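# Carry the tube rack through a self-closing door

## Task

Take the tube rack off the counter, carry it through the door that swings shut by itself, and set it on the desk. Success needs the rack standing upright on the desk, each tube seated all the way down in its hole, and the door closed at the end. The rack or any tube touching the floor means failure. Either or both robots may be used. At the end the grippers must have released the rack and the robots must have backed away. A robot that topples or is left leaning means failure.

## Robot and tools

ROBOTS. r1 and r2 are identical Hello Robot Stretch 4 units. Each has an omni-wheel base, a lift that rides up a mast, a telescoping arm that extends forward, a wrist with yaw, pitch and roll joints, and a two-finger gripper. Each carries four cameras: <name>_head_camera, _head_left_camera, _head_right_camera and _wrist_camera, for example r1_wrist_camera. A robot stands about 1.6 m tall, and its base edge lies within 0.23 m of the base origin.

FRAMES. The base frame sits on the floor under the centre of the base, with x forward, y left and z up. hand_pose is expressed in this frame. It marks a point between the open fingertips, and its axes line up with the base's when all wrist joints are 0. The printed value may be slightly off. The odometry frame is the base frame as it was at the start of the scene. Each robot reports only in its own frames, so the robots' positions relative to each other must be judged from the images, lidar_m and wrist_depth_mm.

execute_actions. Arguments are "actions" and "cameras". "actions" is a list holding one action, or empty to just read the state and images. An action is an object keyed "r1" and/or "r2". Each robot's entry may contain:
- "base": exactly one relative move, counted from where the base last reported itself. {"translate_m": d} drives straight, forward positive, -2 to 2 m. {"strafe_m": d} moves sideways, left positive, -2 to 2 m. {"rotate_rad": d} turns in place, counter-clockwise seen from above positive, -3.2 to 3.2 rad.
- "joints": absolute targets by name. The ranges, with done-tolerances, are: lift_m 0 to 1.2 (±0.004); arm_m 0 to 0.55 (±0.004); wrist_yaw_rad -1.134 to 4.276 (±0.02), where 0 is forward, positive is left and 3.14 is folded back; wrist_pitch_rad -1.117 to 4.259 (±0.05), where 0 is level and 1.57 points down; wrist_roll_rad -1.117 to 4.259 (±0.02), where 0 puts the fingers level and positive turns clockwise seen from behind; gripper_m -0.038 to 0.141 m, the fingertip gap, with values below 0 squeezing the fingers together.
- "pace": "slow", "default", "fast" or "max". The base reaches 0.1, 0.3, 0.4 or 0.6 m/s and 1, 2, 3 or 4 rad/s respectively. With the lift above 0.2 these caps fall, to 0.3 m/s and 1 rad/s at 1.2.
- "contact_limits": {"arm_m": x}, where x runs from 0 (lightest) to 0.75 (hardest) and defaults to 0.5. It sets how hard the arm may push before it halts.
- "end_of_arm": "enable_torque", sent on its own. It re-powers any wrist or gripper motor that has shut off.
All motions in an action begin together. One action runs at most 15 s. A joint target outside its range is clipped and reported. An unknown key or any other bad value rejects the whole call. Anything left out of an action may still be driving toward an earlier target. "cameras" lists camera names. Omitted, null or ["all"] returns every camera; [] returns none. If a result reports a stop, the rest of the calls in that reply are skipped.

wait: {"seconds": 0 to 10}. It commands nothing and returns state and images.
zoom_image: {"camera": name, "region": [x0, y0, x1, y1]} in pixels from the top-left corner, at most 504x504. It works only on cameras that had full images in the latest result.
read_manual: returns only licence text.
finished_scene: {"scene": n}. This closes the scene permanently, so the goal must already hold.

RESULTS. base_status and joint_status can read:
- done
- off_target: came to rest short and may still be pushing.
- contact_stop_at_<key>: blocked. The part holds where it stopped; a lift, arm or wheels may go slack.
- limit_stop_at_<name>: includes tilt beyond 6 degrees, which leaves lift, arm and wheels slack, and own_body.
- time_out
- torque_fault: the wrist motor is limp until enable_torque is sent.
on_its_own covers anything not commanded; "held at" there is a target, not a position. lidar_m gives 12 distances in m over 30-degree sectors: the 1st straight ahead, then counter-clockwise, so the 4th is left, the 7th behind and the 10th right. "-" means nothing was seen, or something closer than 0.25 m. Glass and thin legs may be missed. wrist_depth_mm is a 7x7 grid of depths in mm (100 to 2000), read from the top-left. base_odometry counts wheel turns, so slip shows up as travel. If turned_by_wheels and turned_by_imu differ by more than about 0.1 rad, suspect a hit or slip. base_tilt is given in degrees with forward and right positive; each robot has a fixed bias of up to 1.5 degrees. motor_effort is a percentage with the peak in brackets; for wheel_0/1/2, positive means turning right. Camera calibration (K, distortion, T_world_to_cam mapping the carrying robot's base frame to the camera) is given per camera and can be off slightly, more so for the wrist camera on a long arm.

GRIPPING. Command a gripper_m smaller than the object's width. The further below the width, the harder the squeeze, and the object is pulled toward the wrist by up to a third of that shortfall. Neither the gripper reading nor "done" shows that something is held; a clear change in gripper motor_effort does. If the fingertips jam on a surface below them, raise the lift. To unfold at the start, send lift_m 0.4 with wrist_yaw_rad 0.

AVOID. Never drive a base into another robot: once they touch, even millimetres more counts as a hard press and ends the run. When carrying a load together, remember that travel can differ by about 3 cm per metre, which strains the hands. Do not turn or drive while holding more than 1 kg with arm_m above 0.2, especially fast. Avoid steady pushes or pulls made with a high gripper. A wrist straining against something, or a level gripper carrying about 2 kg, can torque-fault. Self-collision stops are likely with pitch below -0.2 combined with roll below -0.4 or above 4. Keep the rack and tubes off the floor and avoid drops and slams. Loose items may occasionally be nudged by outside pushes. While you think, the robots keep holding their last command.

Each tool is called after "Call:" as name([rows], argument=value, ...), one row to a line, values as JSON.

## Session

Call:
execute_actions(actions=[])

Scene clock: 0.00 s.
r1.base_odometry: x=+0.000 y=+0.000 heading=+0.000 (m, m, rad; r1's odometry frame)
r1.turned_by_wheels: +0.000 (rad since the last result)
r1.turned_by_imu: +0.000 (rad since the last result)
r1.base_tilt: forward=-0.1 right=+0.3 (deg)
r1.lidar_m: 1.10 0.84 0.82 0.93 0.74 0.67 0.77 1.21 1.68 1.87 2.34 1.33
r1.base_status: not commanded
r1.joint_positions: lift_m=+0.142 arm_m=-0.002 wrist_yaw_rad=+3.051 wrist_pitch_rad=-0.013 wrist_roll_rad=-0.014 gripper_m=+0.057
r1.joint_status: not commanded
r1.motor_effort: lift_m=+18 arm_m=-1 wrist_yaw_rad=+1 wrist_pitch_rad=-7 wrist_roll_rad=-2 gripper_m=-2 wheel_0=+0 wheel_1=+0 wheel_2=+0 (%)
r1.hand_pose: x=-0.1109 y=+0.1131 z=+0.3242 quat_wxyz=(+0.045, +0.006, -0.007, +0.999) (m; r1's base frame)
r1.wrist_depth_mm: 144 196 1138 917 798 707 640 / - 145 1098 931 820 715 640 / - 135 227 946 820 707 634 / 108 144 249 960 831 715 647 / 143 1308 1182 976 820 732 647 / 1537 1397 1160 931 208 707 647 / 917 946 778 809 778 691 634
r2.base_odometry: x=+0.000 y=+0.000 heading=+0.000 (m, m, rad; r2's odometry frame)
r2.turned_by_wheels: +0.000 (rad since the last result)
r2.turned_by_imu: +0.000 (rad since the last result)
r2.base_tilt: forward=-0.6 right=-0.3 (deg)
r2.lidar_m: 0.82 0.89 0.87 0.90 1.25 1.36 2.41 1.79 1.73 1.09 0.80 0.76
r2.base_status: not commanded
r2.joint_positions: lift_m=+0.205 arm_m=+0.002 wrist_yaw_rad=+3.066 wrist_pitch_rad=+0.001 wrist_roll_rad=-0.003 gripper_m=+0.057
r2.joint_status: not commanded
r2.motor_effort: lift_m=+18 arm_m=-1 wrist_yaw_rad=+0 wrist_pitch_rad=-7 wrist_roll_rad=-1 gripper_m=+0 wheel_0=+0 wheel_1=+0 wheel_2=+0 (%)
r2.hand_pose: x=-0.1078 y=+0.1089 z=+0.3825 quat_wxyz=(+0.038, -0.001, -0.001, +0.999) (m; r2's base frame)
r2.wrist_depth_mm: - 147 - - - - 1983 / - 135 271 - - - 1983 / - 123 172 - - - 1921 / 105 140 211 - - 1576 1983 / 146 1863 - - - 1464 1863 / 1308 1576 1336 1537 200 1308 1336 / 234 1042 931 580 976 891 960
pictures: r1_head_camera, r1_head_left_camera, r1_head_right_camera, r1_wrist_camera, r2_head_camera, r2_head_left_camera, r2_head_right_camera, r2_wrist_camera
Images, in order (width x height): r1_head_camera 420x560, r1_head_left_camera 420x672, r1_head_right_camera 420x672, r1_wrist_camera 616x392, r2_head_camera 420x560, r2_head_left_camera 420x672, r2_head_right_camera 420x672, r2_wrist_camera 616x392.

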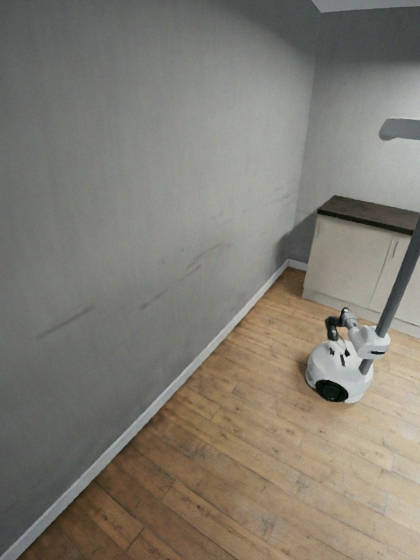

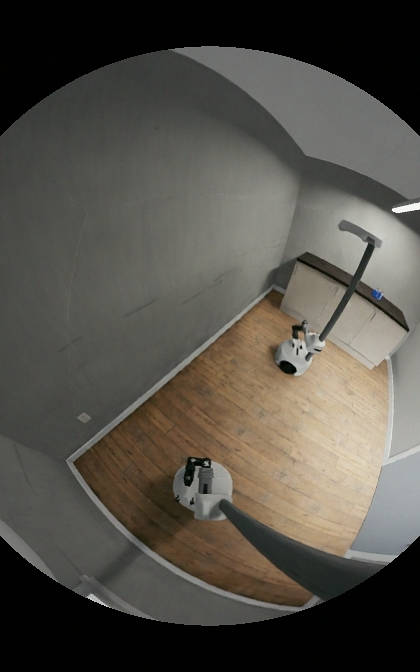

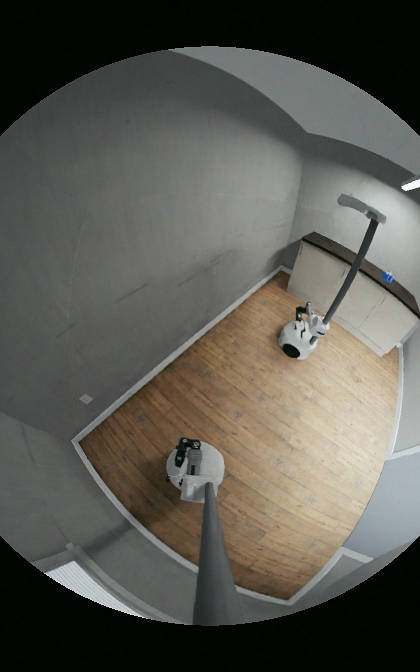

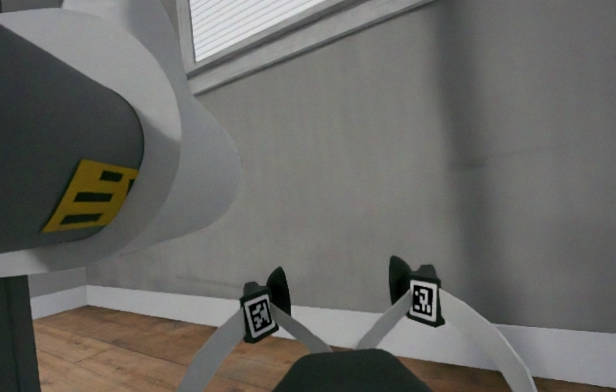

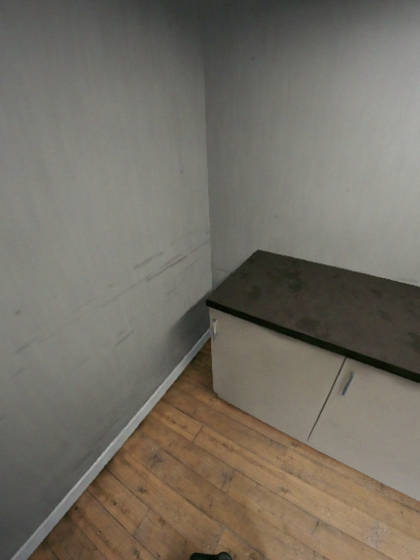

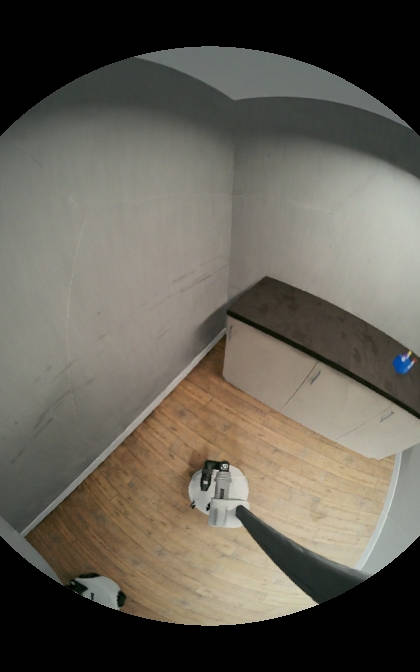

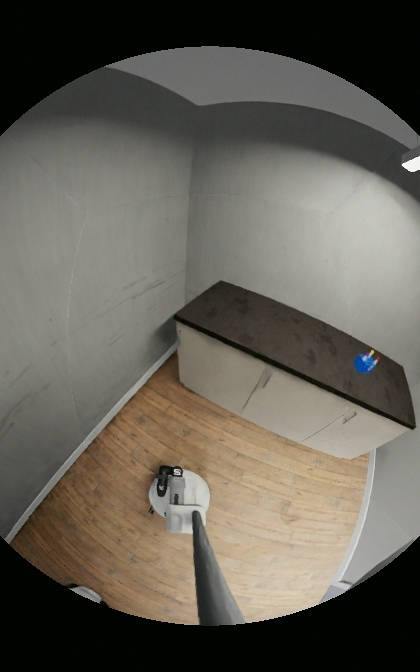

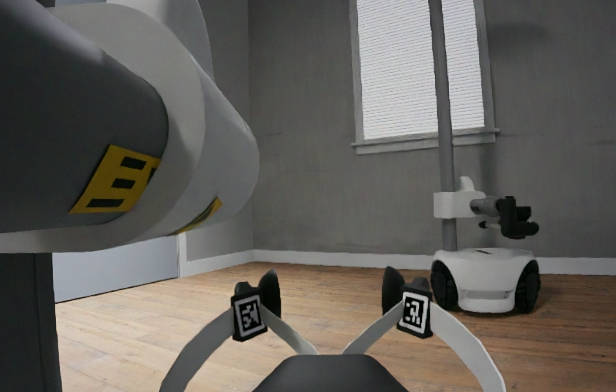

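Call:
execute_actions([
  {"r1":{"base":{"rotate_rad":-2.15},"pace":"fast"},"r2":{"base":{"rotate_rad":-0.55},"joints":{"lift_m":0.85,"wrist_yaw_rad":0},"pace":"fast"}},
])

Scene clock: 3.30 s.
r1.base_odometry: x=+0.000 y=+0.000 heading=-2.150 (m, m, rad; r1's odometry frame)
r1.turned_by_wheels: -2.150 (rad since the last result)
r1.turned_by_imu: -2.122 (rad since the last result)
r1.base_tilt: forward=-0.1 right=+0.4 (deg)
r1.lidar_m: 1.67 1.85 2.42 1.35 1.16 0.88 0.85 0.91 0.73 0.66 0.74 1.07
r1.base_status: done
r1.joint_positions: lift_m=+0.142 arm_m=-0.002 wrist_yaw_rad=+3.051 wrist_pitch_rad=-0.013 wrist_roll_rad=-0.014 gripper_m=+0.057
r1.joint_status: not commanded
r1.motor_effort: lift_m=+18(18) arm_m=-1(1) wrist_yaw_rad=+0(2) wrist_pitch_rad=-8(8) wrist_roll_rad=-2(2) gripper_m=-4(3) wheel_0=-1(6) wheel_1=-2(10) wheel_2=-2(8) (%)
r1.hand_pose: x=-0.1109 y=+0.1131 z=+0.3242 quat_wxyz=(+0.045, +0.006, -0.007, +0.999) (m; r1's base frame)
r1.wrist_depth_mm: 145 196 1008 991 976 976 976 / - 144 991 1008 976 976 976 / - 135 226 1008 976 976 976 / 108 144 249 976 991 946 976 / 143 991 991 991 976 960 960 / 1008 1008 976 960 209 946 946 / 917 946 778 809 778 699 715
r2.base_odometry: x=+0.000 y=+0.000 heading=-0.550 (m, m, rad; r2's odometry frame)
r2.turned_by_wheels: -0.550 (rad since the last result)
r2.turned_by_imu: -0.537 (rad since the last result)
r2.base_tilt: forward=-0.6 right=-0.3 (deg)
r2.lidar_m: 0.76 0.80 0.93 0.87 0.90 1.21 1.38 2.39 1.82 1.73 1.11 0.80
r2.base_status: done
r2.joint_positions: lift_m=+0.850 arm_m=+0.002 wrist_yaw_rad=+0.001 wrist_pitch_rad=+0.001 wrist_roll_rad=-0.003 gripper_m=+0.057
r2.joint_status: all done
r2.motor_effort: lift_m=+20(23) arm_m=-1(1) wrist_yaw_rad=-2(9) wrist_pitch_rad=-7(7) wrist_roll_rad=+1(1) gripper_m=-2(4) wheel_0=+1(7) wheel_1=+1(7) wheel_2=+0(8) (%)
r2.hand_pose: x=+0.4619 y=-0.0873 z=+1.0277 quat_wxyz=(+1.000, -0.001, +0.001, +0.000) (m; r2's base frame)
r2.wrist_depth_mm: 1229 1229 1229 1205 1182 1182 1160 / 1255 1255 1229 1205 1205 1182 1160 / 1255 1229 1229 1205 1182 1160 1160 / 1255 1229 1255 1182 1160 1160 1160 / 1229 1229 1229 1205 1205 1118 831 / 621 627 559 597 200 554 521 / 603 591 574 351 549 549 544
pictures: r1_head_camera, r1_head_left_camera, r1_head_right_camera, r1_wrist_camera, r2_head_camera, r2_head_left_camera, r2_head_right_camera, r2_wrist_camera
camera_calibration (this result's frames):
r1_wrist_camera: T_world_to_cam=[[0.0341184, 0.992685, -0.115811, -0.0508819], [-0.0204165, -0.115162, -0.993137, 0.388567], [-0.999209, 0.0362487, 0.016338, 0.105354], [0, 0, 0, 1]] pos_world=[0.11494, 0.0914388, 0.378286]
r2_wrist_camera: T_world_to_cam=[[0.0686857, -0.99657, -0.0461469, -0.0545032], [0.037188, 0.0487816, -0.998117, 1.07863], [0.996945, 0.0668402, 0.040411, -0.271612], [0, 0, 0, 1]] pos_world=[0.234413, -0.0887791, 1.08506]
Images, in order (width x height): r1_head_camera 420x560, r1_head_left_camera 420x672, r1_head_right_camera 420x672, r1_wrist_camera 616x392, r2_head_camera 420x560, r2_head_left_camera 420x672, r2_head_right_camera 420x672, r2_wrist_camera 616x392.

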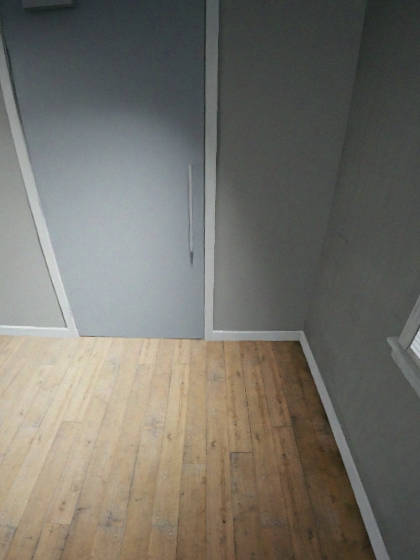

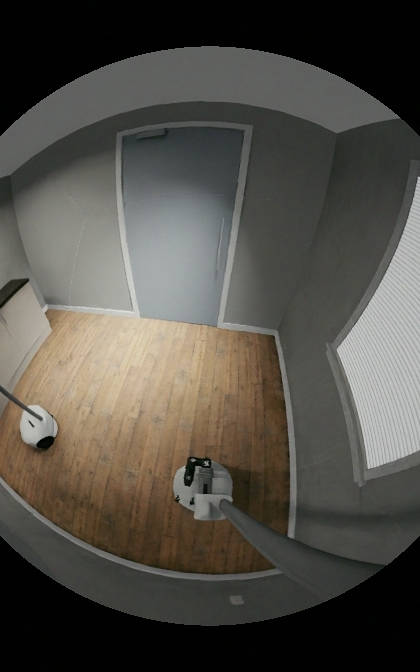

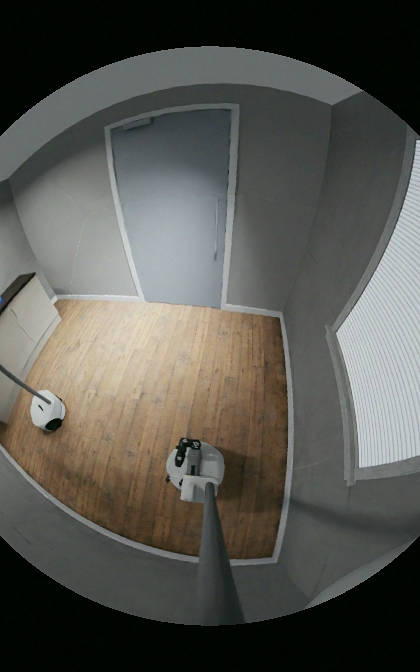

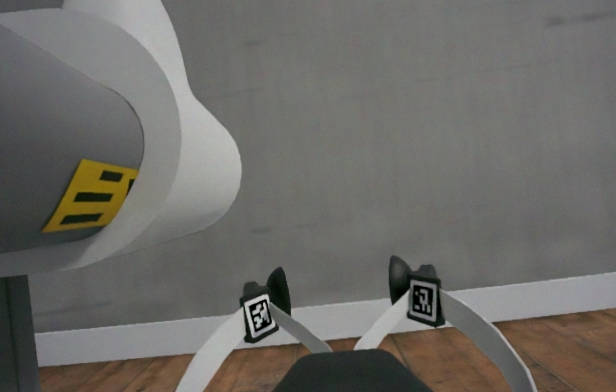

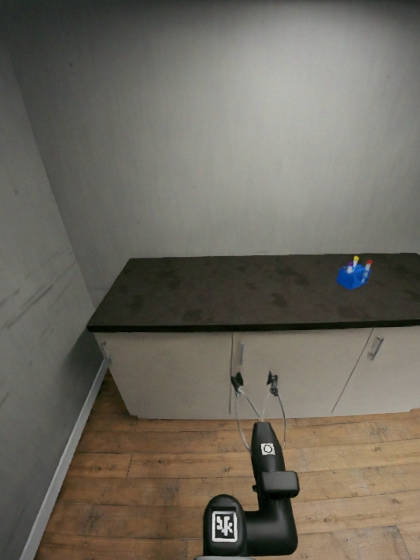

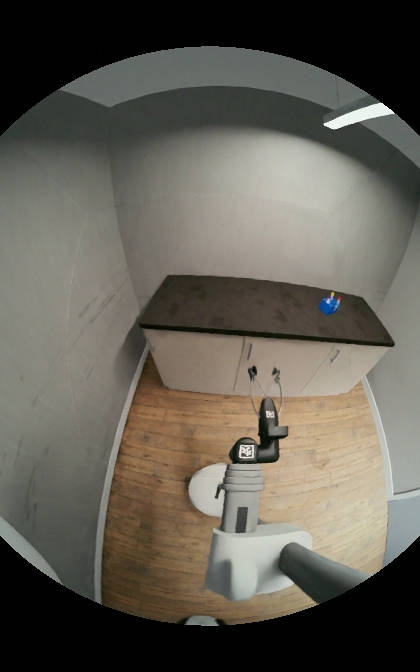

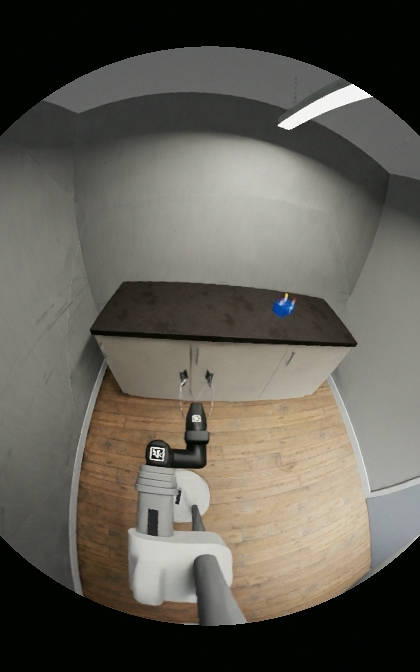

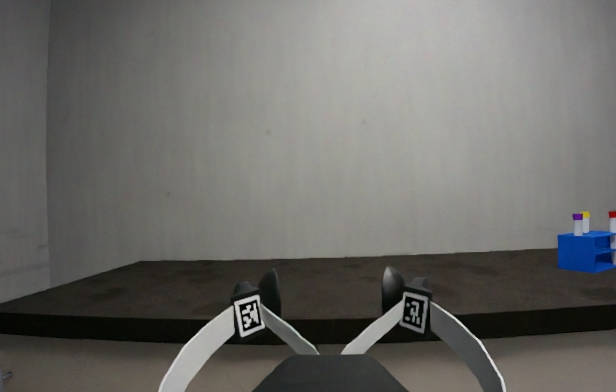

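Call:
zoom_image(camera="r2_head_camera", region=[310, 240, 400, 310])

Call:
zoom_image(camera="r1_head_camera", region=[0, 0, 260, 360])

Region (310, 240, 400, 310) of r2_head_camera's 420x560 image, scaled by 5.600, with more detail than that image has.

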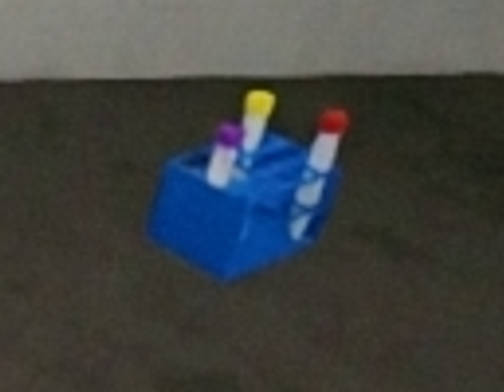

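Region (0, 0, 260, 360) of r1_head_camera's 420x560 image, scaled by 1.400, with more detail than that image has.

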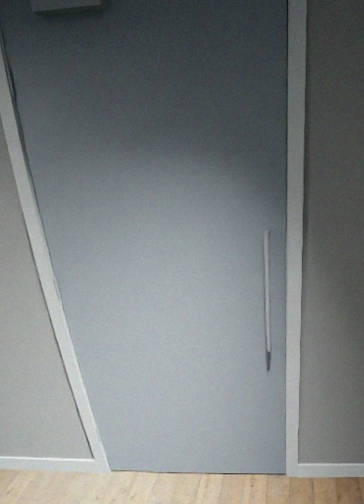

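Call:
execute_actions([
  {"r1":{"base":{"rotate_rad":-0.11},"joints":{"lift_m":0.66,"wrist_yaw_rad":0,"gripper_m":0.1},"pace":"fast"},"r2":{"base":{"rotate_rad":0.49},"joints":{"gripper_m":0.141},"pace":"fast"}},
], cameras=[])

Call:
execute_actions([
  {"r1":{"base":{"translate_m":0.8},"pace":"fast"},"r2":{"base":{"strafe_m":-1.0},"pace":"fast"}},
], cameras=["r1_head_camera","r1_wrist_camera","r2_head_camera","r2_wrist_camera"])

Scene clock: 15.93 s.
r1.base_odometry: x=+0.000 y=+0.000 heading=-2.260 (m, m, rad; r1's odometry frame)
r1.turned_by_wheels: -0.110 (rad since the last result)
r1.turned_by_imu: -0.107 (rad since the last result)
r1.base_tilt: forward=-0.1 right=+0.4 (deg)
r1.lidar_m: 1.63 1.77 2.36 1.36 1.31 0.90 0.85 0.86 0.77 0.67 0.71 0.94
r1.base_status: done
r1.joint_positions: lift_m=+0.660 arm_m=-0.002 wrist_yaw_rad=+0.001 wrist_pitch_rad=-0.013 wrist_roll_rad=-0.014 gripper_m=+0.100
r1.joint_status: all done
r1.motor_effort: lift_m=+20(22) arm_m=-1(1) wrist_yaw_rad=-1(10) wrist_pitch_rad=-8(8) wrist_roll_rad=-2(2) gripper_m=-1(4) wheel_0=+2(5) wheel_1=+0(5) wheel_2=+1(5) (%)
r1.hand_pose: x=+0.4570 y=-0.0873 z=+0.8419 quat_wxyz=(+1.000, -0.007, -0.007, +0.000) (m; r1's base frame)
r1.wrist_depth_mm: 1537 1537 1537 1499 1499 1255 866 / 1537 1576 1537 1499 1537 1281 891 / 1537 1537 1537 1537 1499 1308 931 / 1537 1499 1499 1499 1537 1397 931 / 1537 1537 1537 1537 1499 1336 976 / 1537 1537 219 1499 1499 1205 976 / 1537 1537 1499 1537 1499 1499 976
r2.base_odometry: x=+0.000 y=+0.000 heading=-0.060 (m, m, rad; r2's odometry frame)
r2.turned_by_wheels: +0.490 (rad since the last result)
r2.turned_by_imu: +0.481 (rad since the last result)
r2.base_tilt: forward=-0.6 right=-0.3 (deg)
r2.lidar_m: 0.81 0.92 0.84 0.88 1.17 1.38 1.79 1.86 1.73 1.18 0.83 0.77
r2.base_status: done
r2.joint_positions: lift_m=+0.850 arm_m=+0.002 wrist_yaw_rad=+0.000 wrist_pitch_rad=+0.001 wrist_roll_rad=-0.003 gripper_m=+0.141
r2.joint_status: all done
r2.motor_effort: lift_m=+21(21) arm_m=-1(1) wrist_yaw_rad=-1(1) wrist_pitch_rad=-7(7) wrist_roll_rad=+0(0) gripper_m=-1(1) wheel_0=-1(5) wheel_1=-1(6) wheel_2=+0(8) (%)
r2.hand_pose: x=+0.4618 y=-0.0873 z=+1.0277 quat_wxyz=(+1.000, -0.001, +0.001, +0.000) (m; r2's base frame)
r2.wrist_depth_mm: 768 946 1229 1366 1205 1042 960 / 768 931 1205 1366 1229 1042 976 / 768 931 1205 1336 1205 1078 960 / 768 946 1205 1366 1182 1060 946 / 759 917 1205 1366 1182 1042 946 / 768 891 220 654 585 196 530 / 741 878 1078 146 554 496 449
pictures: none
No camera images: the call's "cameras" was empty. Leave "cameras" out to get every camera's image.

Scene clock: 19.73 s.
r1.base_odometry: x=-0.509 y=-0.617 heading=-2.260 (m, m, rad; r1's odometry frame)
r1.turned_by_wheels: +0.000 (rad since the last result)
r1.turned_by_imu: +0.001 (rad since the last result)
r1.base_tilt: forward=-0.1 right=+0.3 (deg)
r1.lidar_m: 0.88 0.94 1.30 1.82 2.45 1.74 1.65 1.00 0.68 0.63 0.68 0.93
r1.base_status: done
r1.joint_positions: lift_m=+0.660 arm_m=-0.002 wrist_yaw_rad=+0.000 wrist_pitch_rad=-0.013 wrist_roll_rad=-0.014 gripper_m=+0.100
r1.joint_status: not commanded
r1.motor_effort: lift_m=+20(20) arm_m=-1(1) wrist_yaw_rad=-1(1) wrist_pitch_rad=-8(7) wrist_roll_rad=-2(2) gripper_m=-3(4) wheel_0=+0(5) wheel_1=+0(8) wheel_2=+0(12) (%)
r1.hand_pose: x=+0.4569 y=-0.0874 z=+0.8419 quat_wxyz=(+1.000, -0.007, -0.007, +0.000) (m; r1's base frame)
r1.wrist_depth_mm: 723 723 723 723 723 715 707 / 723 723 723 723 723 715 707 / 723 723 723 715 707 715 715 / 723 732 715 715 715 715 715 / 723 723 715 715 707 715 707 / 732 723 219 715 723 707 707 / 715 715 723 707 715 715 707
r2.base_odometry: x=-0.060 y=-0.998 heading=-0.060 (m, m, rad; r2's odometry frame)
r2.turned_by_wheels: +0.000 (rad since the last result)
r2.turned_by_imu: +0.001 (rad since the last result)
r2.base_tilt: forward=-0.6 right=-0.3 (deg)
r2.lidar_m: 0.33 0.43 1.07 1.80 2.35 1.87 1.28 0.89 0.84 0.47 0.33 0.31
r2.base_status: done
r2.joint_positions: lift_m=+0.850 arm_m=+0.002 wrist_yaw_rad=+0.000 wrist_pitch_rad=+0.001 wrist_roll_rad=-0.003 gripper_m=+0.141
r2.joint_status: not commanded
r2.motor_effort: lift_m=+20(21) arm_m=-1(1) wrist_yaw_rad=+0(1) wrist_pitch_rad=-8(7) wrist_roll_rad=-1(3) gripper_m=+0(2) wheel_0=+0(11) wheel_1=+1(10) wheel_2=+0(1) (%)
r2.hand_pose: x=+0.4618 y=-0.0873 z=+1.0277 quat_wxyz=(+1.000, -0.001, +0.001, +0.000) (m; r2's base frame)
r2.wrist_depth_mm: 1464 1229 991 866 759 668 615 / 1499 1205 1042 866 759 676 615 / 1464 1205 1008 866 759 676 621 / 1464 1205 1025 854 759 683 615 / 1397 1138 976 854 741 676 615 / 621 564 220 399 413 196 525 / 421 394 397 146 364 368 373
pictures: r1_head_camera, r1_wrist_camera, r2_head_camera, r2_wrist_camera
camera_calibration (this result's frames):
r1_wrist_camera: T_world_to_cam=[[0.0558919, -0.991698, -0.11581, 0.0054117], [0.00990661, 0.116536, -0.993137, 0.897665], [0.998388, 0.054361, 0.0163378, -0.239611], [0, 0, 0, 1]] pos_world=[0.230029, -0.0862184, 0.896046]
r2_wrist_camera: T_world_to_cam=[[0.0684416, -0.996587, -0.046147, -0.0544595], [0.0371998, 0.0487725, -0.998117, 1.07866], [0.996961, 0.0665961, 0.0404109, -0.271617], [0, 0, 0, 1]] pos_world=[0.234393, -0.0887941, 1.08509]
Images, in order (width x height): r1_head_camera 420x560, r1_wrist_camera 616x392, r2_head_camera 420x560, r2_wrist_camera 616x392.

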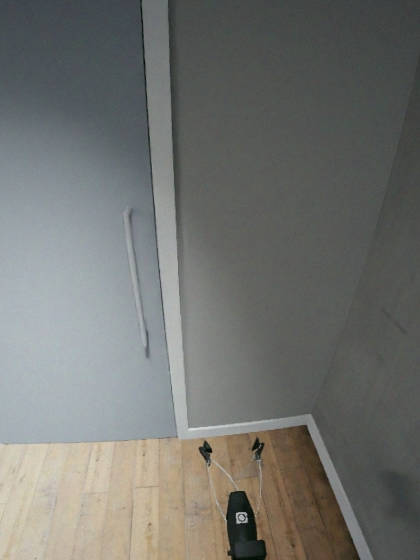

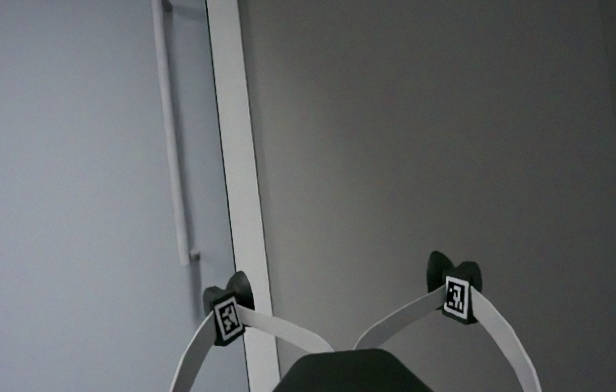

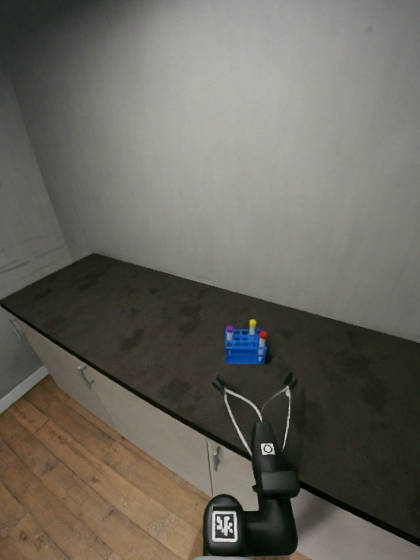

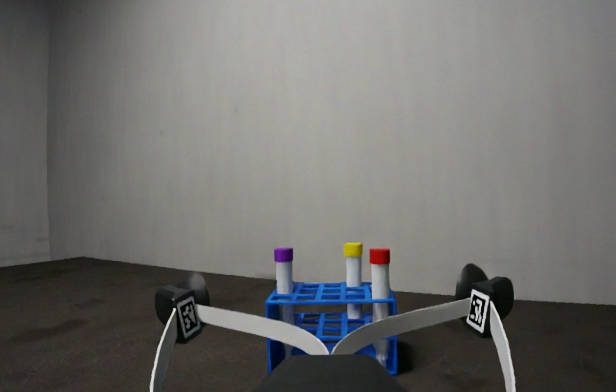

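Call:
execute_actions([
  {"r1":{"base":{"strafe_m":0.268},"joints":{"lift_m":0.70,"arm_m":0.25},"pace":"fast"},"r2":{"joints":{"lift_m":0.84,"wrist_pitch_rad":0.2,"arm_m":0.11},"pace":"default"}},
], cameras=["r1_head_camera","r1_wrist_camera","r2_head_camera","r2_wrist_camera"])

Scene clock: 23.40 s.
r1.base_odometry: x=-0.302 y=-0.788 heading=-2.260 (m, m, rad; r1's odometry frame)
r1.turned_by_wheels: +0.000 (rad since the last result)
r1.turned_by_imu: +0.002 (rad since the last result)
r1.base_tilt: forward=-0.1 right=+0.3 (deg)
r1.lidar_m: 0.82 0.94 1.24 1.57 2.19 1.78 1.66 1.45 0.95 0.91 0.95 0.94
r1.base_status: done
r1.joint_positions: lift_m=+0.700 arm_m=+0.249 wrist_yaw_rad=+0.000 wrist_pitch_rad=-0.014 wrist_roll_rad=-0.014 gripper_m=+0.100
r1.joint_status: all done
r1.motor_effort: lift_m=+20(21) arm_m=+4(2) wrist_yaw_rad=-2(2) wrist_pitch_rad=-8(7) wrist_roll_rad=-1(1) gripper_m=+0(1) wheel_0=+2(9) wheel_1=-2(11) wheel_2=-1(0) (%)
r1.hand_pose: x=+0.7087 y=-0.0873 z=+0.8820 quat_wxyz=(+1.000, -0.007, -0.007, +0.000) (m; r1's base frame)
r1.wrist_depth_mm: 455 459 455 452 442 449 449 / 455 459 455 452 439 452 452 / 455 459 455 455 439 452 449 / 455 455 455 455 439 449 452 / 459 455 455 455 455 449 452 / 455 455 218 455 439 439 452 / 455 455 452 455 439 449 445
r2.base_odometry: x=-0.060 y=-0.998 heading=-0.060 (m, m, rad; r2's odometry frame)
r2.turned_by_wheels: +0.000 (rad since the last result)
r2.turned_by_imu: +0.001 (rad since the last result)
r2.base_tilt: forward=-0.6 right=-0.3 (deg)
r2.lidar_m: 0.34 0.46 1.08 1.81 2.34 1.59 1.29 0.90 0.83 0.46 0.33 0.31
r2.base_status: not commanded
r2.joint_positions: lift_m=+0.840 arm_m=+0.109 wrist_yaw_rad=+0.000 wrist_pitch_rad=+0.202 wrist_roll_rad=-0.003 gripper_m=+0.141
r2.joint_status: all done
r2.motor_effort: lift_m=+16(12) arm_m=+5(5) wrist_yaw_rad=+1(1) wrist_pitch_rad=-6(2) wrist_roll_rad=+0(0) gripper_m=-1(0) wheel_0=+1(0) wheel_1=+1(1) wheel_2=+0(0) (%)
r2.hand_pose: x=+0.5627 y=-0.0874 z=+0.9606 quat_wxyz=(+0.995, -0.001, +0.101, +0.000) (m; r2's base frame)
r2.wrist_depth_mm: 1118 931 798 691 615 544 500 / 1160 960 820 715 627 559 512 / 1255 1008 842 732 634 574 525 / 976 904 750 732 329 591 544 / 488 480 424 379 315 415 399 / 322 301 220 286 265 196 282 / 252 240 240 146 231 224 -
pictures: r1_head_camera, r1_wrist_camera, r2_head_camera, r2_wrist_camera
camera_calibration (this result's frames):
r1_wrist_camera: T_world_to_cam=[[0.0559554, -0.991695, -0.115805, -0.00405757], [0.00999289, 0.116537, -0.993136, 0.934868], [0.998383, 0.0544141, 0.0164308, -0.491701], [0, 0, 0, 1]] pos_world=[0.481791, -0.0862151, 0.93606]
r2_wrist_camera: T_world_to_cam=[[0.0576191, -0.996605, -0.058807, -0.0462807], [-0.162553, 0.0487533, -0.985495, 1.1082], [0.985016, 0.0663425, -0.159192, -0.170976], [0, 0, 0, 1]] pos_world=[0.351222, -0.0888091, 1.06219]
Images, in order (width x height): r1_head_camera 420x560, r1_wrist_camera 616x392, r2_head_camera 420x560, r2_wrist_camera 616x392.

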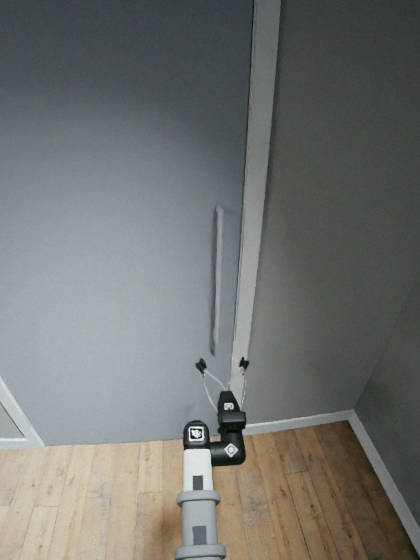

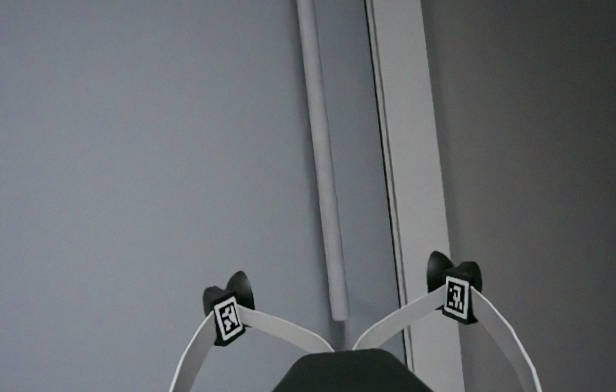

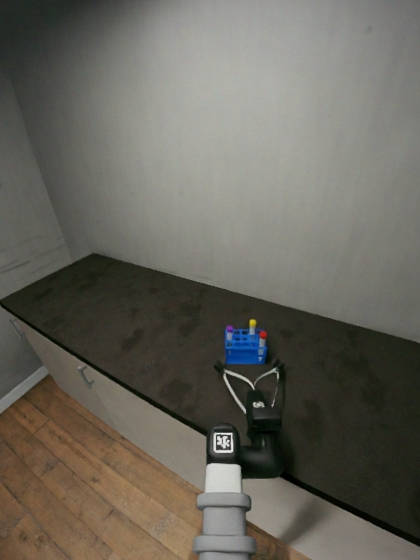

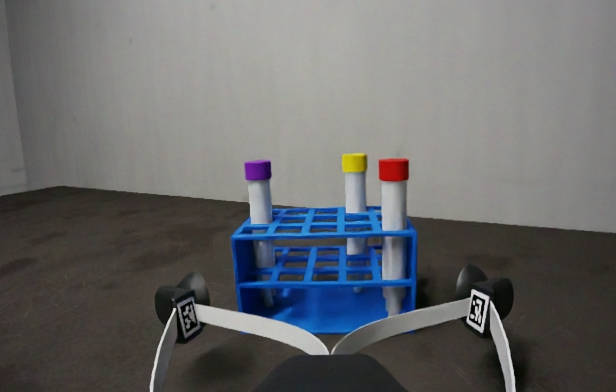

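Call:
execute_actions([
  {"r1":{"base":{"translate_m":0.18},"joints":{"gripper_m":0.07},"pace":"default"},"r2":{"base":{"strafe_m":0.005},"joints":{"arm_m":0.185},"pace":"slow"}},
], cameras=["r1_head_camera","r1_wrist_camera","r2_head_camera","r2_wrist_camera"])

Scene clock: 27.70 s.
r1.base_odometry: x=-0.416 y=-0.927 heading=-2.260 (m, m, rad; r1's odometry frame)
r1.turned_by_wheels: +0.000 (rad since the last result)
r1.turned_by_imu: +0.001 (rad since the last result)
r1.base_tilt: forward=+0.0 right=+0.3 (deg)
r1.lidar_m: 0.67 0.72 0.99 1.56 2.18 1.97 1.85 1.44 0.96 0.91 0.97 0.76
r1.base_status: done
r1.joint_positions: lift_m=+0.700 arm_m=+0.249 wrist_yaw_rad=+0.000 wrist_pitch_rad=-0.014 wrist_roll_rad=-0.014 gripper_m=+0.070
r1.joint_status: all done
r1.motor_effort: lift_m=+19(20) arm_m=+4(4) wrist_yaw_rad=-2(1) wrist_pitch_rad=-7(7) wrist_roll_rad=-1(2) gripper_m=-4(5) wheel_0=+1(5) wheel_1=+0(5) wheel_2=+1(9) (%)
r1.hand_pose: x=+0.7087 y=-0.0873 z=+0.8820 quat_wxyz=(+1.000, -0.007, -0.007, +0.000) (m; r1's base frame)
r1.wrist_depth_mm: 276 274 274 274 274 258 272 / 276 274 274 274 272 257 271 / 277 276 274 273 273 259 272 / 276 276 274 276 274 257 271 / 276 274 273 274 272 258 271 / 276 274 273 214 272 257 271 / 274 276 273 206 273 258 272
r2.base_odometry: x=-0.060 y=-0.993 heading=-0.060 (m, m, rad; r2's odometry frame)
r2.turned_by_wheels: +0.000 (rad since the last result)
r2.turned_by_imu: +0.001 (rad since the last result)
r2.base_tilt: forward=-0.6 right=-0.3 (deg)
r2.lidar_m: 0.32 0.45 1.09 1.80 2.36 1.59 1.30 0.90 0.82 0.47 0.33 0.31
r2.base_status: done
r2.joint_positions: lift_m=+0.840 arm_m=+0.184 wrist_yaw_rad=+0.000 wrist_pitch_rad=+0.202 wrist_roll_rad=-0.003 gripper_m=+0.141
r2.joint_status: all done
r2.motor_effort: lift_m=+15(15) arm_m=+4(4) wrist_yaw_rad=+0(1) wrist_pitch_rad=-6(6) wrist_roll_rad=-1(2) gripper_m=+1(2) wheel_0=-2(2) wheel_1=+0(2) wheel_2=+0(0) (%)
r2.hand_pose: x=+0.6376 y=-0.0874 z=+0.9606 quat_wxyz=(+0.995, -0.001, +0.101, +0.000) (m; r2's base frame)
r2.wrist_depth_mm: 1008 842 715 621 549 492 455 / 1060 878 741 640 564 500 462 / 1098 917 768 661 580 517 473 / 960 878 732 676 238 535 484 / 488 477 238 241 195 413 399 / 320 300 205 248 196 191 283 / 252 239 232 149 212 219 -
pictures: r1_head_camera, r1_wrist_camera, r2_head_camera, r2_wrist_camera
camera_calibration (this result's frames):
r1_wrist_camera: T_world_to_cam=[[0.0559556, -0.991695, -0.115805, -0.00405771], [0.0099928, 0.116537, -0.993136, 0.934868], [0.998383, 0.0544143, 0.0164307, -0.491703], [0, 0, 0, 1]] pos_world=[0.481793, -0.0862151, 0.93606]
r2_wrist_camera: T_world_to_cam=[[0.057619, -0.996605, -0.058807, -0.0506009], [-0.162553, 0.0487533, -0.985495, 1.12039], [0.985016, 0.0663425, -0.159192, -0.244831], [0, 0, 0, 1]] pos_world=[0.426201, -0.0888091, 1.06219]
Images, in order (width x height): r1_head_camera 420x560, r1_wrist_camera 616x392, r2_head_camera 420x560, r2_wrist_camera 616x392.

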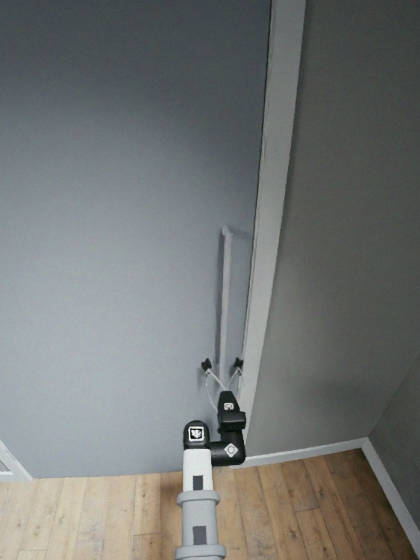

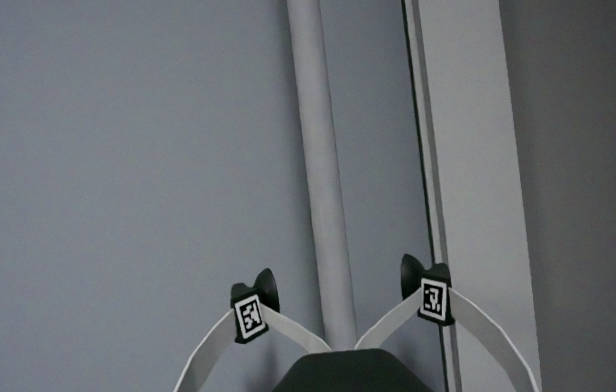

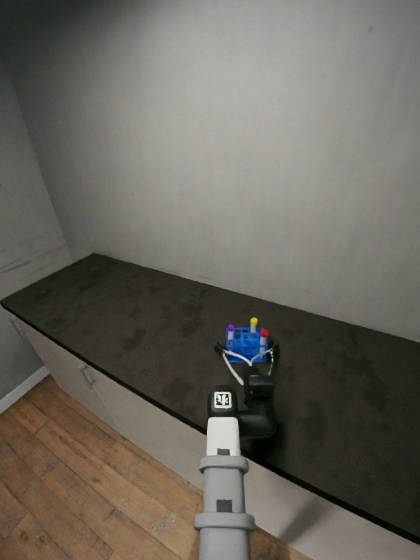

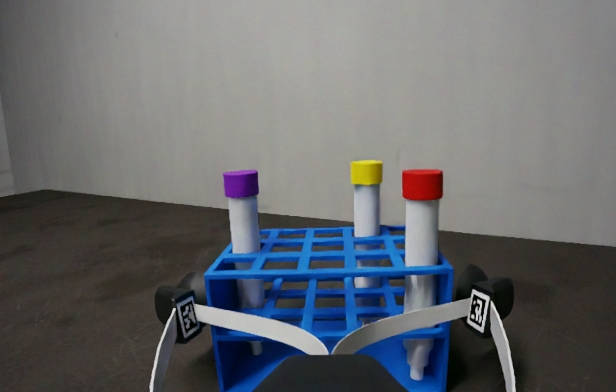

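Call:
execute_actions([
  {"r1":{"joints":{"arm_m":0.266,"gripper_m":-0.02},"pace":"default"},"r2":{"joints":{"gripper_m":0.085}}},
], cameras=["r1_wrist_camera","r2_wrist_camera"])

Scene clock: 31.33 s.
r1.base_odometry: x=-0.417 y=-0.927 heading=-2.260 (m, m, rad; r1's odometry frame)
r1.turned_by_wheels: +0.000 (rad since the last result)
r1.turned_by_imu: +0.001 (rad since the last result)
r1.base_tilt: forward=-0.1 right=+0.4 (deg)
r1.lidar_m: 0.65 0.75 1.00 1.57 2.19 1.98 1.83 1.42 0.96 0.91 0.97 0.73
r1.base_status: not commanded
r1.joint_positions: lift_m=+0.700 arm_m=+0.267 wrist_yaw_rad=+0.010 wrist_pitch_rad=-0.013 wrist_roll_rad=-0.014 gripper_m=-0.019
r1.joint_status: all done
r1.on_its_own: wrist_yaw_rad is at rest, and its effort (-29) is outside its rest range (-13 to +13)
r1.motor_effort: lift_m=+20(20) arm_m=-7(8) wrist_yaw_rad=-29(33) wrist_pitch_rad=-10(10) wrist_roll_rad=-2(2) gripper_m=-22(24) wheel_0=-4(4) wheel_1=-3(3) wheel_2=+11(12) (%)
r1.hand_pose: x=+0.7274 y=-0.0846 z=+0.8817 quat_wxyz=(+1.000, -0.007, -0.006, +0.005) (m; r1's base frame)
r1.wrist_depth_mm: 254 251 250 248 248 237 249 / 254 252 249 249 248 236 248 / 253 252 250 248 248 236 249 / 254 253 250 249 246 236 249 / 254 252 250 248 248 237 242 / 253 252 250 183 182 236 243 / 254 252 250 249 246 237 236
r2.base_odometry: x=-0.060 y=-0.993 heading=-0.060 (m, m, rad; r2's odometry frame)
r2.turned_by_wheels: +0.000 (rad since the last result)
r2.turned_by_imu: +0.001 (rad since the last result)
r2.base_tilt: forward=-0.5 right=-0.3 (deg)
r2.lidar_m: 0.35 0.45 1.08 1.82 2.34 1.59 1.31 0.91 0.83 0.49 0.34 0.31
r2.base_status: not commanded
r2.joint_positions: lift_m=+0.840 arm_m=+0.184 wrist_yaw_rad=+0.000 wrist_pitch_rad=+0.203 wrist_roll_rad=-0.003 gripper_m=+0.085
r2.joint_status: all done
r2.motor_effort: lift_m=+15(15) arm_m=+5(5) wrist_yaw_rad=-1(0) wrist_pitch_rad=-8(9) wrist_roll_rad=+1(0) gripper_m=-19(16) wheel_0=-1(1) wheel_1=+0(0) wheel_2=+0(0) (%)
r2.hand_pose: x=+0.6376 y=-0.0874 z=+0.9604 quat_wxyz=(+0.995, -0.001, +0.101, +0.000) (m; r2's base frame)
r2.wrist_depth_mm: 1025 842 723 621 549 488 452 / 1060 878 741 640 569 504 462 / 1118 904 759 661 580 517 473 / 960 891 732 676 236 525 488 / 484 473 221 237 204 404 397 / 319 319 204 265 217 179 279 / 249 237 220 187 185 221 -
pictures: r1_wrist_camera, r2_wrist_camera
camera_calibration (this result's frames):
r1_wrist_camera: T_world_to_cam=[[0.0652689, -0.99112, -0.115853, -0.00909287], [0.00803864, 0.116619, -0.993144, 0.935553], [0.997835, 0.0638902, 0.0155788, -0.50851], [0, 0, 0, 1]] pos_world=[0.500482, -0.0856262, 0.936007]
r2_wrist_camera: T_world_to_cam=[[0.0575632, -0.996605, -0.0588618, -0.0505258], [-0.163492, 0.0487533, -0.985339, 1.12057], [0.984864, 0.0663427, -0.16013, -0.243832], [0, 0, 0, 1]] pos_world=[0.426253, -0.0888091, 1.06212]
Images, in order (width x height): r1_wrist_camera 616x392, r2_wrist_camera 616x392.

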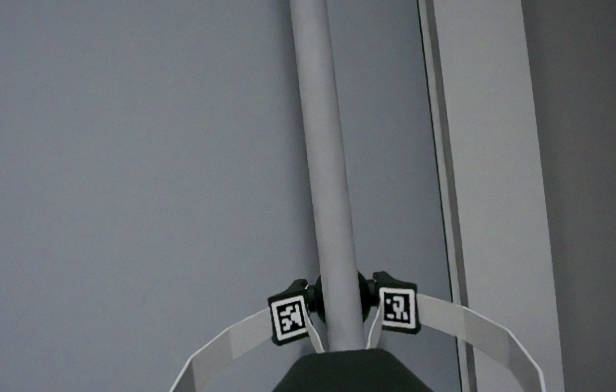

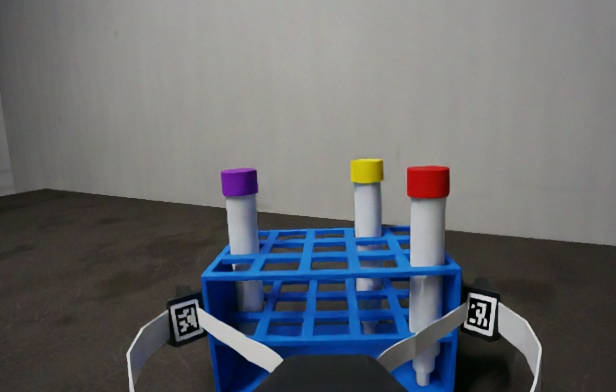

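Call:
execute_actions([
  {"r1":{"base":{"translate_m":-0.10},"joints":{"wrist_yaw_rad":0.04},"pace":"slow"},"r2":{"joints":{"lift_m":0.88},"pace":"slow"}},
], cameras=["r1_head_camera","r1_wrist_camera","r2_wrist_camera"])

Scene clock: 36.70 s.
r1.base_odometry: x=-0.353 y=-0.850 heading=-2.260 (m, m, rad; r1's odometry frame)
r1.turned_by_wheels: +0.000 (rad since the last result)
r1.turned_by_imu: -0.014 (rad since the last result)
r1.base_tilt: forward=+0.0 right=+0.4 (deg)
r1.lidar_m: 0.64 0.78 1.11 1.56 2.18 1.89 1.73 1.47 0.97 0.89 0.97 0.87
r1.base_status: done
r1.joint_positions: lift_m=+0.700 arm_m=+0.267 wrist_yaw_rad=+0.050 wrist_pitch_rad=-0.013 wrist_roll_rad=-0.014 gripper_m=-0.019
r1.joint_status: all done
r1.on_its_own: wrist_yaw_rad is at rest, and its effort (-30) is outside its rest range (-13 to +13)
r1.motor_effort: lift_m=+20(19) arm_m=-7(6) wrist_yaw_rad=-30(31) wrist_pitch_rad=-10(10) wrist_roll_rad=-1(2) gripper_m=-23(23) wheel_0=-4(16) wheel_1=-5(10) wheel_2=+13(17) (%)
r1.hand_pose: x=+0.7305 y=-0.0728 z=+0.8817 quat_wxyz=(+1.000, -0.007, -0.006, +0.025) (m; r1's base frame)
r1.wrist_depth_mm: 279 270 258 245 240 338 336 / 279 271 259 245 241 329 336 / 282 270 260 247 241 329 336 / 282 271 262 251 243 327 338 / 283 271 260 252 242 329 336 / 283 272 263 183 182 325 336 / 285 273 258 252 241 238 334
r2.base_odometry: x=-0.060 y=-0.993 heading=-0.060 (m, m, rad; r2's odometry frame)
r2.turned_by_wheels: +0.000 (rad since the last result)
r2.turned_by_imu: +0.002 (rad since the last result)
r2.base_tilt: forward=-0.6 right=-0.3 (deg)
r2.lidar_m: 0.34 0.46 1.09 1.80 2.37 1.57 1.32 0.90 0.83 0.50 0.34 0.31
r2.base_status: not commanded
r2.joint_positions: lift_m=+0.880 arm_m=+0.184 wrist_yaw_rad=+0.000 wrist_pitch_rad=+0.203 wrist_roll_rad=-0.003 gripper_m=+0.085
r2.joint_status: all done
r2.motor_effort: lift_m=+21(22) arm_m=+5(5) wrist_yaw_rad=-1(0) wrist_pitch_rad=-9(9) wrist_roll_rad=-1(1) gripper_m=-18(18) wheel_0=-1(2) wheel_1=+0(0) wheel_2=+0(0) (%)
r2.hand_pose: x=+0.6376 y=-0.0874 z=+0.9998 quat_wxyz=(+0.995, -0.001, +0.101, +0.000) (m; r2's base frame)
r2.wrist_depth_mm: 1008 842 715 627 554 492 452 / 1060 878 741 640 564 504 466 / 1118 917 759 661 580 517 473 / 1098 931 788 683 235 525 484 / 609 597 221 237 204 530 492 / 404 404 204 266 216 179 357 / 317 300 220 187 186 278 268
pictures: r1_head_camera, r1_wrist_camera, r2_wrist_camera
camera_calibration (this result's frames):
r1_wrist_camera: T_world_to_cam=[[0.105234, -0.987675, -0.115859, -0.0265946], [0.00321225, 0.116843, -0.993145, 0.937668], [0.994442, 0.10414, 0.0154685, -0.506932], [0, 0, 0, 1]] pos_world=[0.503901, -0.0830342, 0.936001]
r2_wrist_camera: T_world_to_cam=[[0.0575539, -0.996605, -0.058871, -0.048188], [-0.16365, 0.0487532, -0.985313, 1.15951], [0.984838, 0.0663428, -0.160288, -0.237333], [0, 0, 0, 1]] pos_world=[0.426262, -0.088809, 1.10161]
Images, in order (width x height): r1_head_camera 420x560, r1_wrist_camera 616x392, r2_wrist_camera 616x392.

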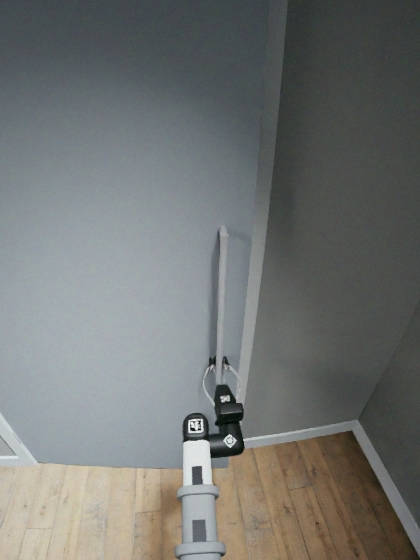

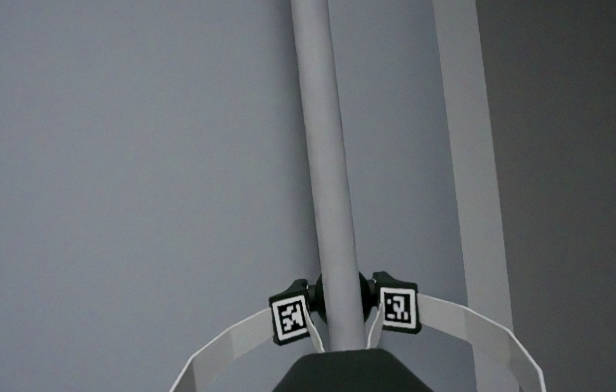

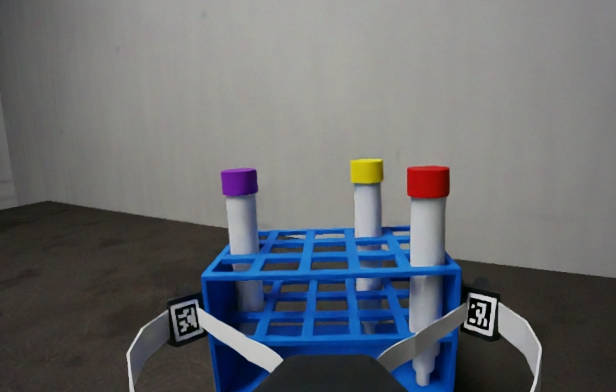

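Call:
execute_actions([
  {"r1":{"base":{"translate_m":-0.13},"joints":{"wrist_yaw_rad":0.15},"pace":"default"},"r2":{"base":{"strafe_m":0.45},"joints":{"arm_m":0.0},"pace":"fast"}},
], cameras=["r1_head_camera","r1_wrist_camera","r2_wrist_camera"])

Scene clock: 40.83 s.
r1.base_odometry: x=-0.271 y=-0.750 heading=-2.258 (m, m, rad; r1's odometry frame)
r1.turned_by_wheels: +0.001 (rad since the last result)
r1.turned_by_imu: -0.086 (rad since the last result)
r1.base_tilt: forward=+0.0 right=+0.3 (deg)
r1.lidar_m: 0.65 0.80 1.15 1.44 1.34 1.83 1.65 1.65 1.08 0.96 1.02 1.01
r1.base_status: done
r1.joint_positions: lift_m=+0.700 arm_m=+0.267 wrist_yaw_rad=+0.165 wrist_pitch_rad=-0.012 wrist_roll_rad=-0.013 gripper_m=-0.019
r1.joint_status: all done
r1.on_its_own: wrist_yaw_rad is at rest, and its effort (-43) is outside its rest range (-13 to +13)
r1.motor_effort: lift_m=+19(20) arm_m=-8(9) wrist_yaw_rad=-43(50) wrist_pitch_rad=-10(16) wrist_roll_rad=-2(3) gripper_m=-20(29) wheel_0=+3(30) wheel_1=-2(26) wheel_2=+17(28) (%)
r1.hand_pose: x=+0.7372 y=-0.0389 z=+0.8818 quat_wxyz=(+0.997, -0.006, -0.007, +0.082) (m; r1's base frame)
r1.wrist_depth_mm: 317 291 268 243 234 430 427 / 320 293 272 243 235 433 427 / 322 296 272 245 236 433 430 / 325 297 273 247 236 433 424 / 327 298 274 248 237 424 427 / 327 301 276 182 181 424 427 / 329 301 169 182 236 229 430
r2.base_odometry: x=-0.033 y=-0.544 heading=-0.060 (m, m, rad; r2's odometry frame)
r2.turned_by_wheels: +0.000 (rad since the last result)
r2.turned_by_imu: +0.001 (rad since the last result)
r2.base_tilt: forward=-0.6 right=-0.3 (deg)
r2.lidar_m: 0.42 0.74 1.35 1.38 1.84 1.38 1.36 1.31 1.24 0.78 0.54 0.52
r2.base_status: done
r2.joint_positions: lift_m=+0.880 arm_m=+0.003 wrist_yaw_rad=+0.000 wrist_pitch_rad=+0.203 wrist_roll_rad=-0.003 gripper_m=+0.085
r2.joint_status: all done
joint sent to its limit — the command would take r2.arm_m past its lower limit, so that joint was sent only as far as its limit.
r2.motor_effort: lift_m=+21(22) arm_m=-5(5) wrist_yaw_rad=-1(2) wrist_pitch_rad=-11(10) wrist_roll_rad=+2(1) gripper_m=-18(17) wheel_0=+1(6) wheel_1=+0(10) wheel_2=-1(5) (%)
r2.hand_pose: x=+0.4565 y=-0.0875 z=+0.9998 quat_wxyz=(+0.995, -0.001, +0.101, +0.000) (m; r2's base frame)
r2.wrist_depth_mm: 1182 1308 1160 1008 904 788 732 / 1182 1336 1182 1042 917 820 741 / 1182 1397 1255 1060 946 831 768 / 1182 1308 831 1008 235 809 778 / 683 603 222 236 204 517 500 / 750 559 205 264 216 179 359 / 788 585 220 186 186 282 272
pictures: r1_head_camera, r1_wrist_camera, r2_wrist_camera
camera_calibration (this result's frames):
r1_wrist_camera: T_world_to_cam=[[0.217435, -0.969131, -0.116222, -0.0754593], [-0.010343, 0.116776, -0.993104, 0.943694], [0.97602, 0.217138, 0.0153675, -0.498991], [0, 0, 0, 1]] pos_world=[0.513193, -0.074981, 0.936085]
r2_wrist_camera: T_world_to_cam=[[0.0572617, -0.996621, -0.0588951, -0.0376909], [-0.16405, 0.0487972, -0.985244, 1.12995], [0.984789, 0.0660785, -0.160701, -0.0586263], [0, 0, 0, 1]] pos_world=[0.245262, -0.0888282, 1.10164]
Images, in order (width x height): r1_head_camera 420x560, r1_wrist_camera 616x392, r2_wrist_camera 616x392.

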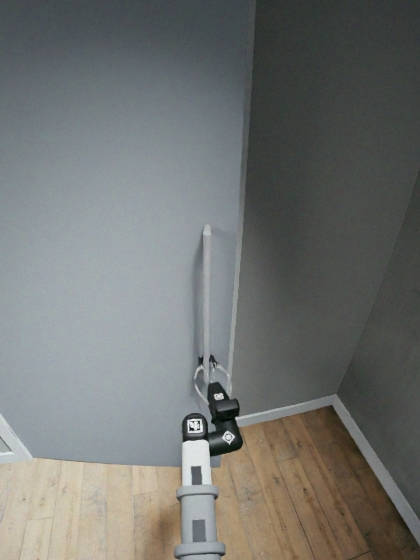

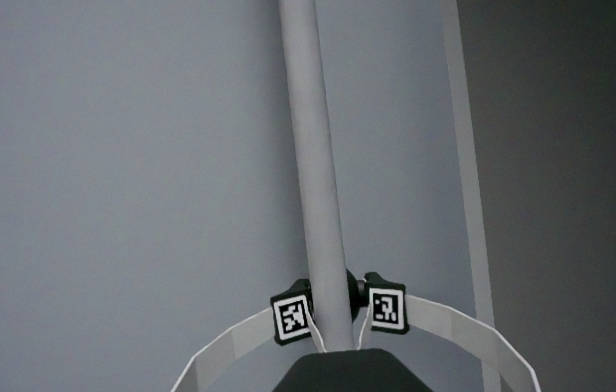

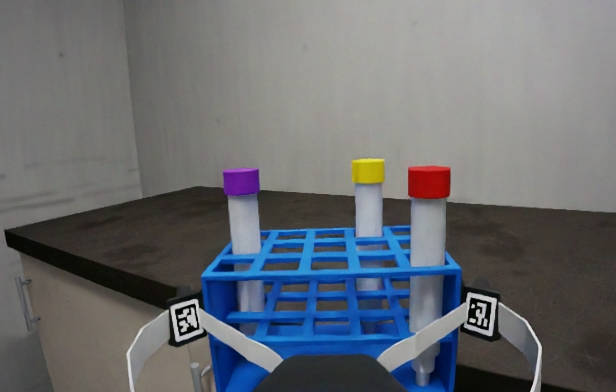

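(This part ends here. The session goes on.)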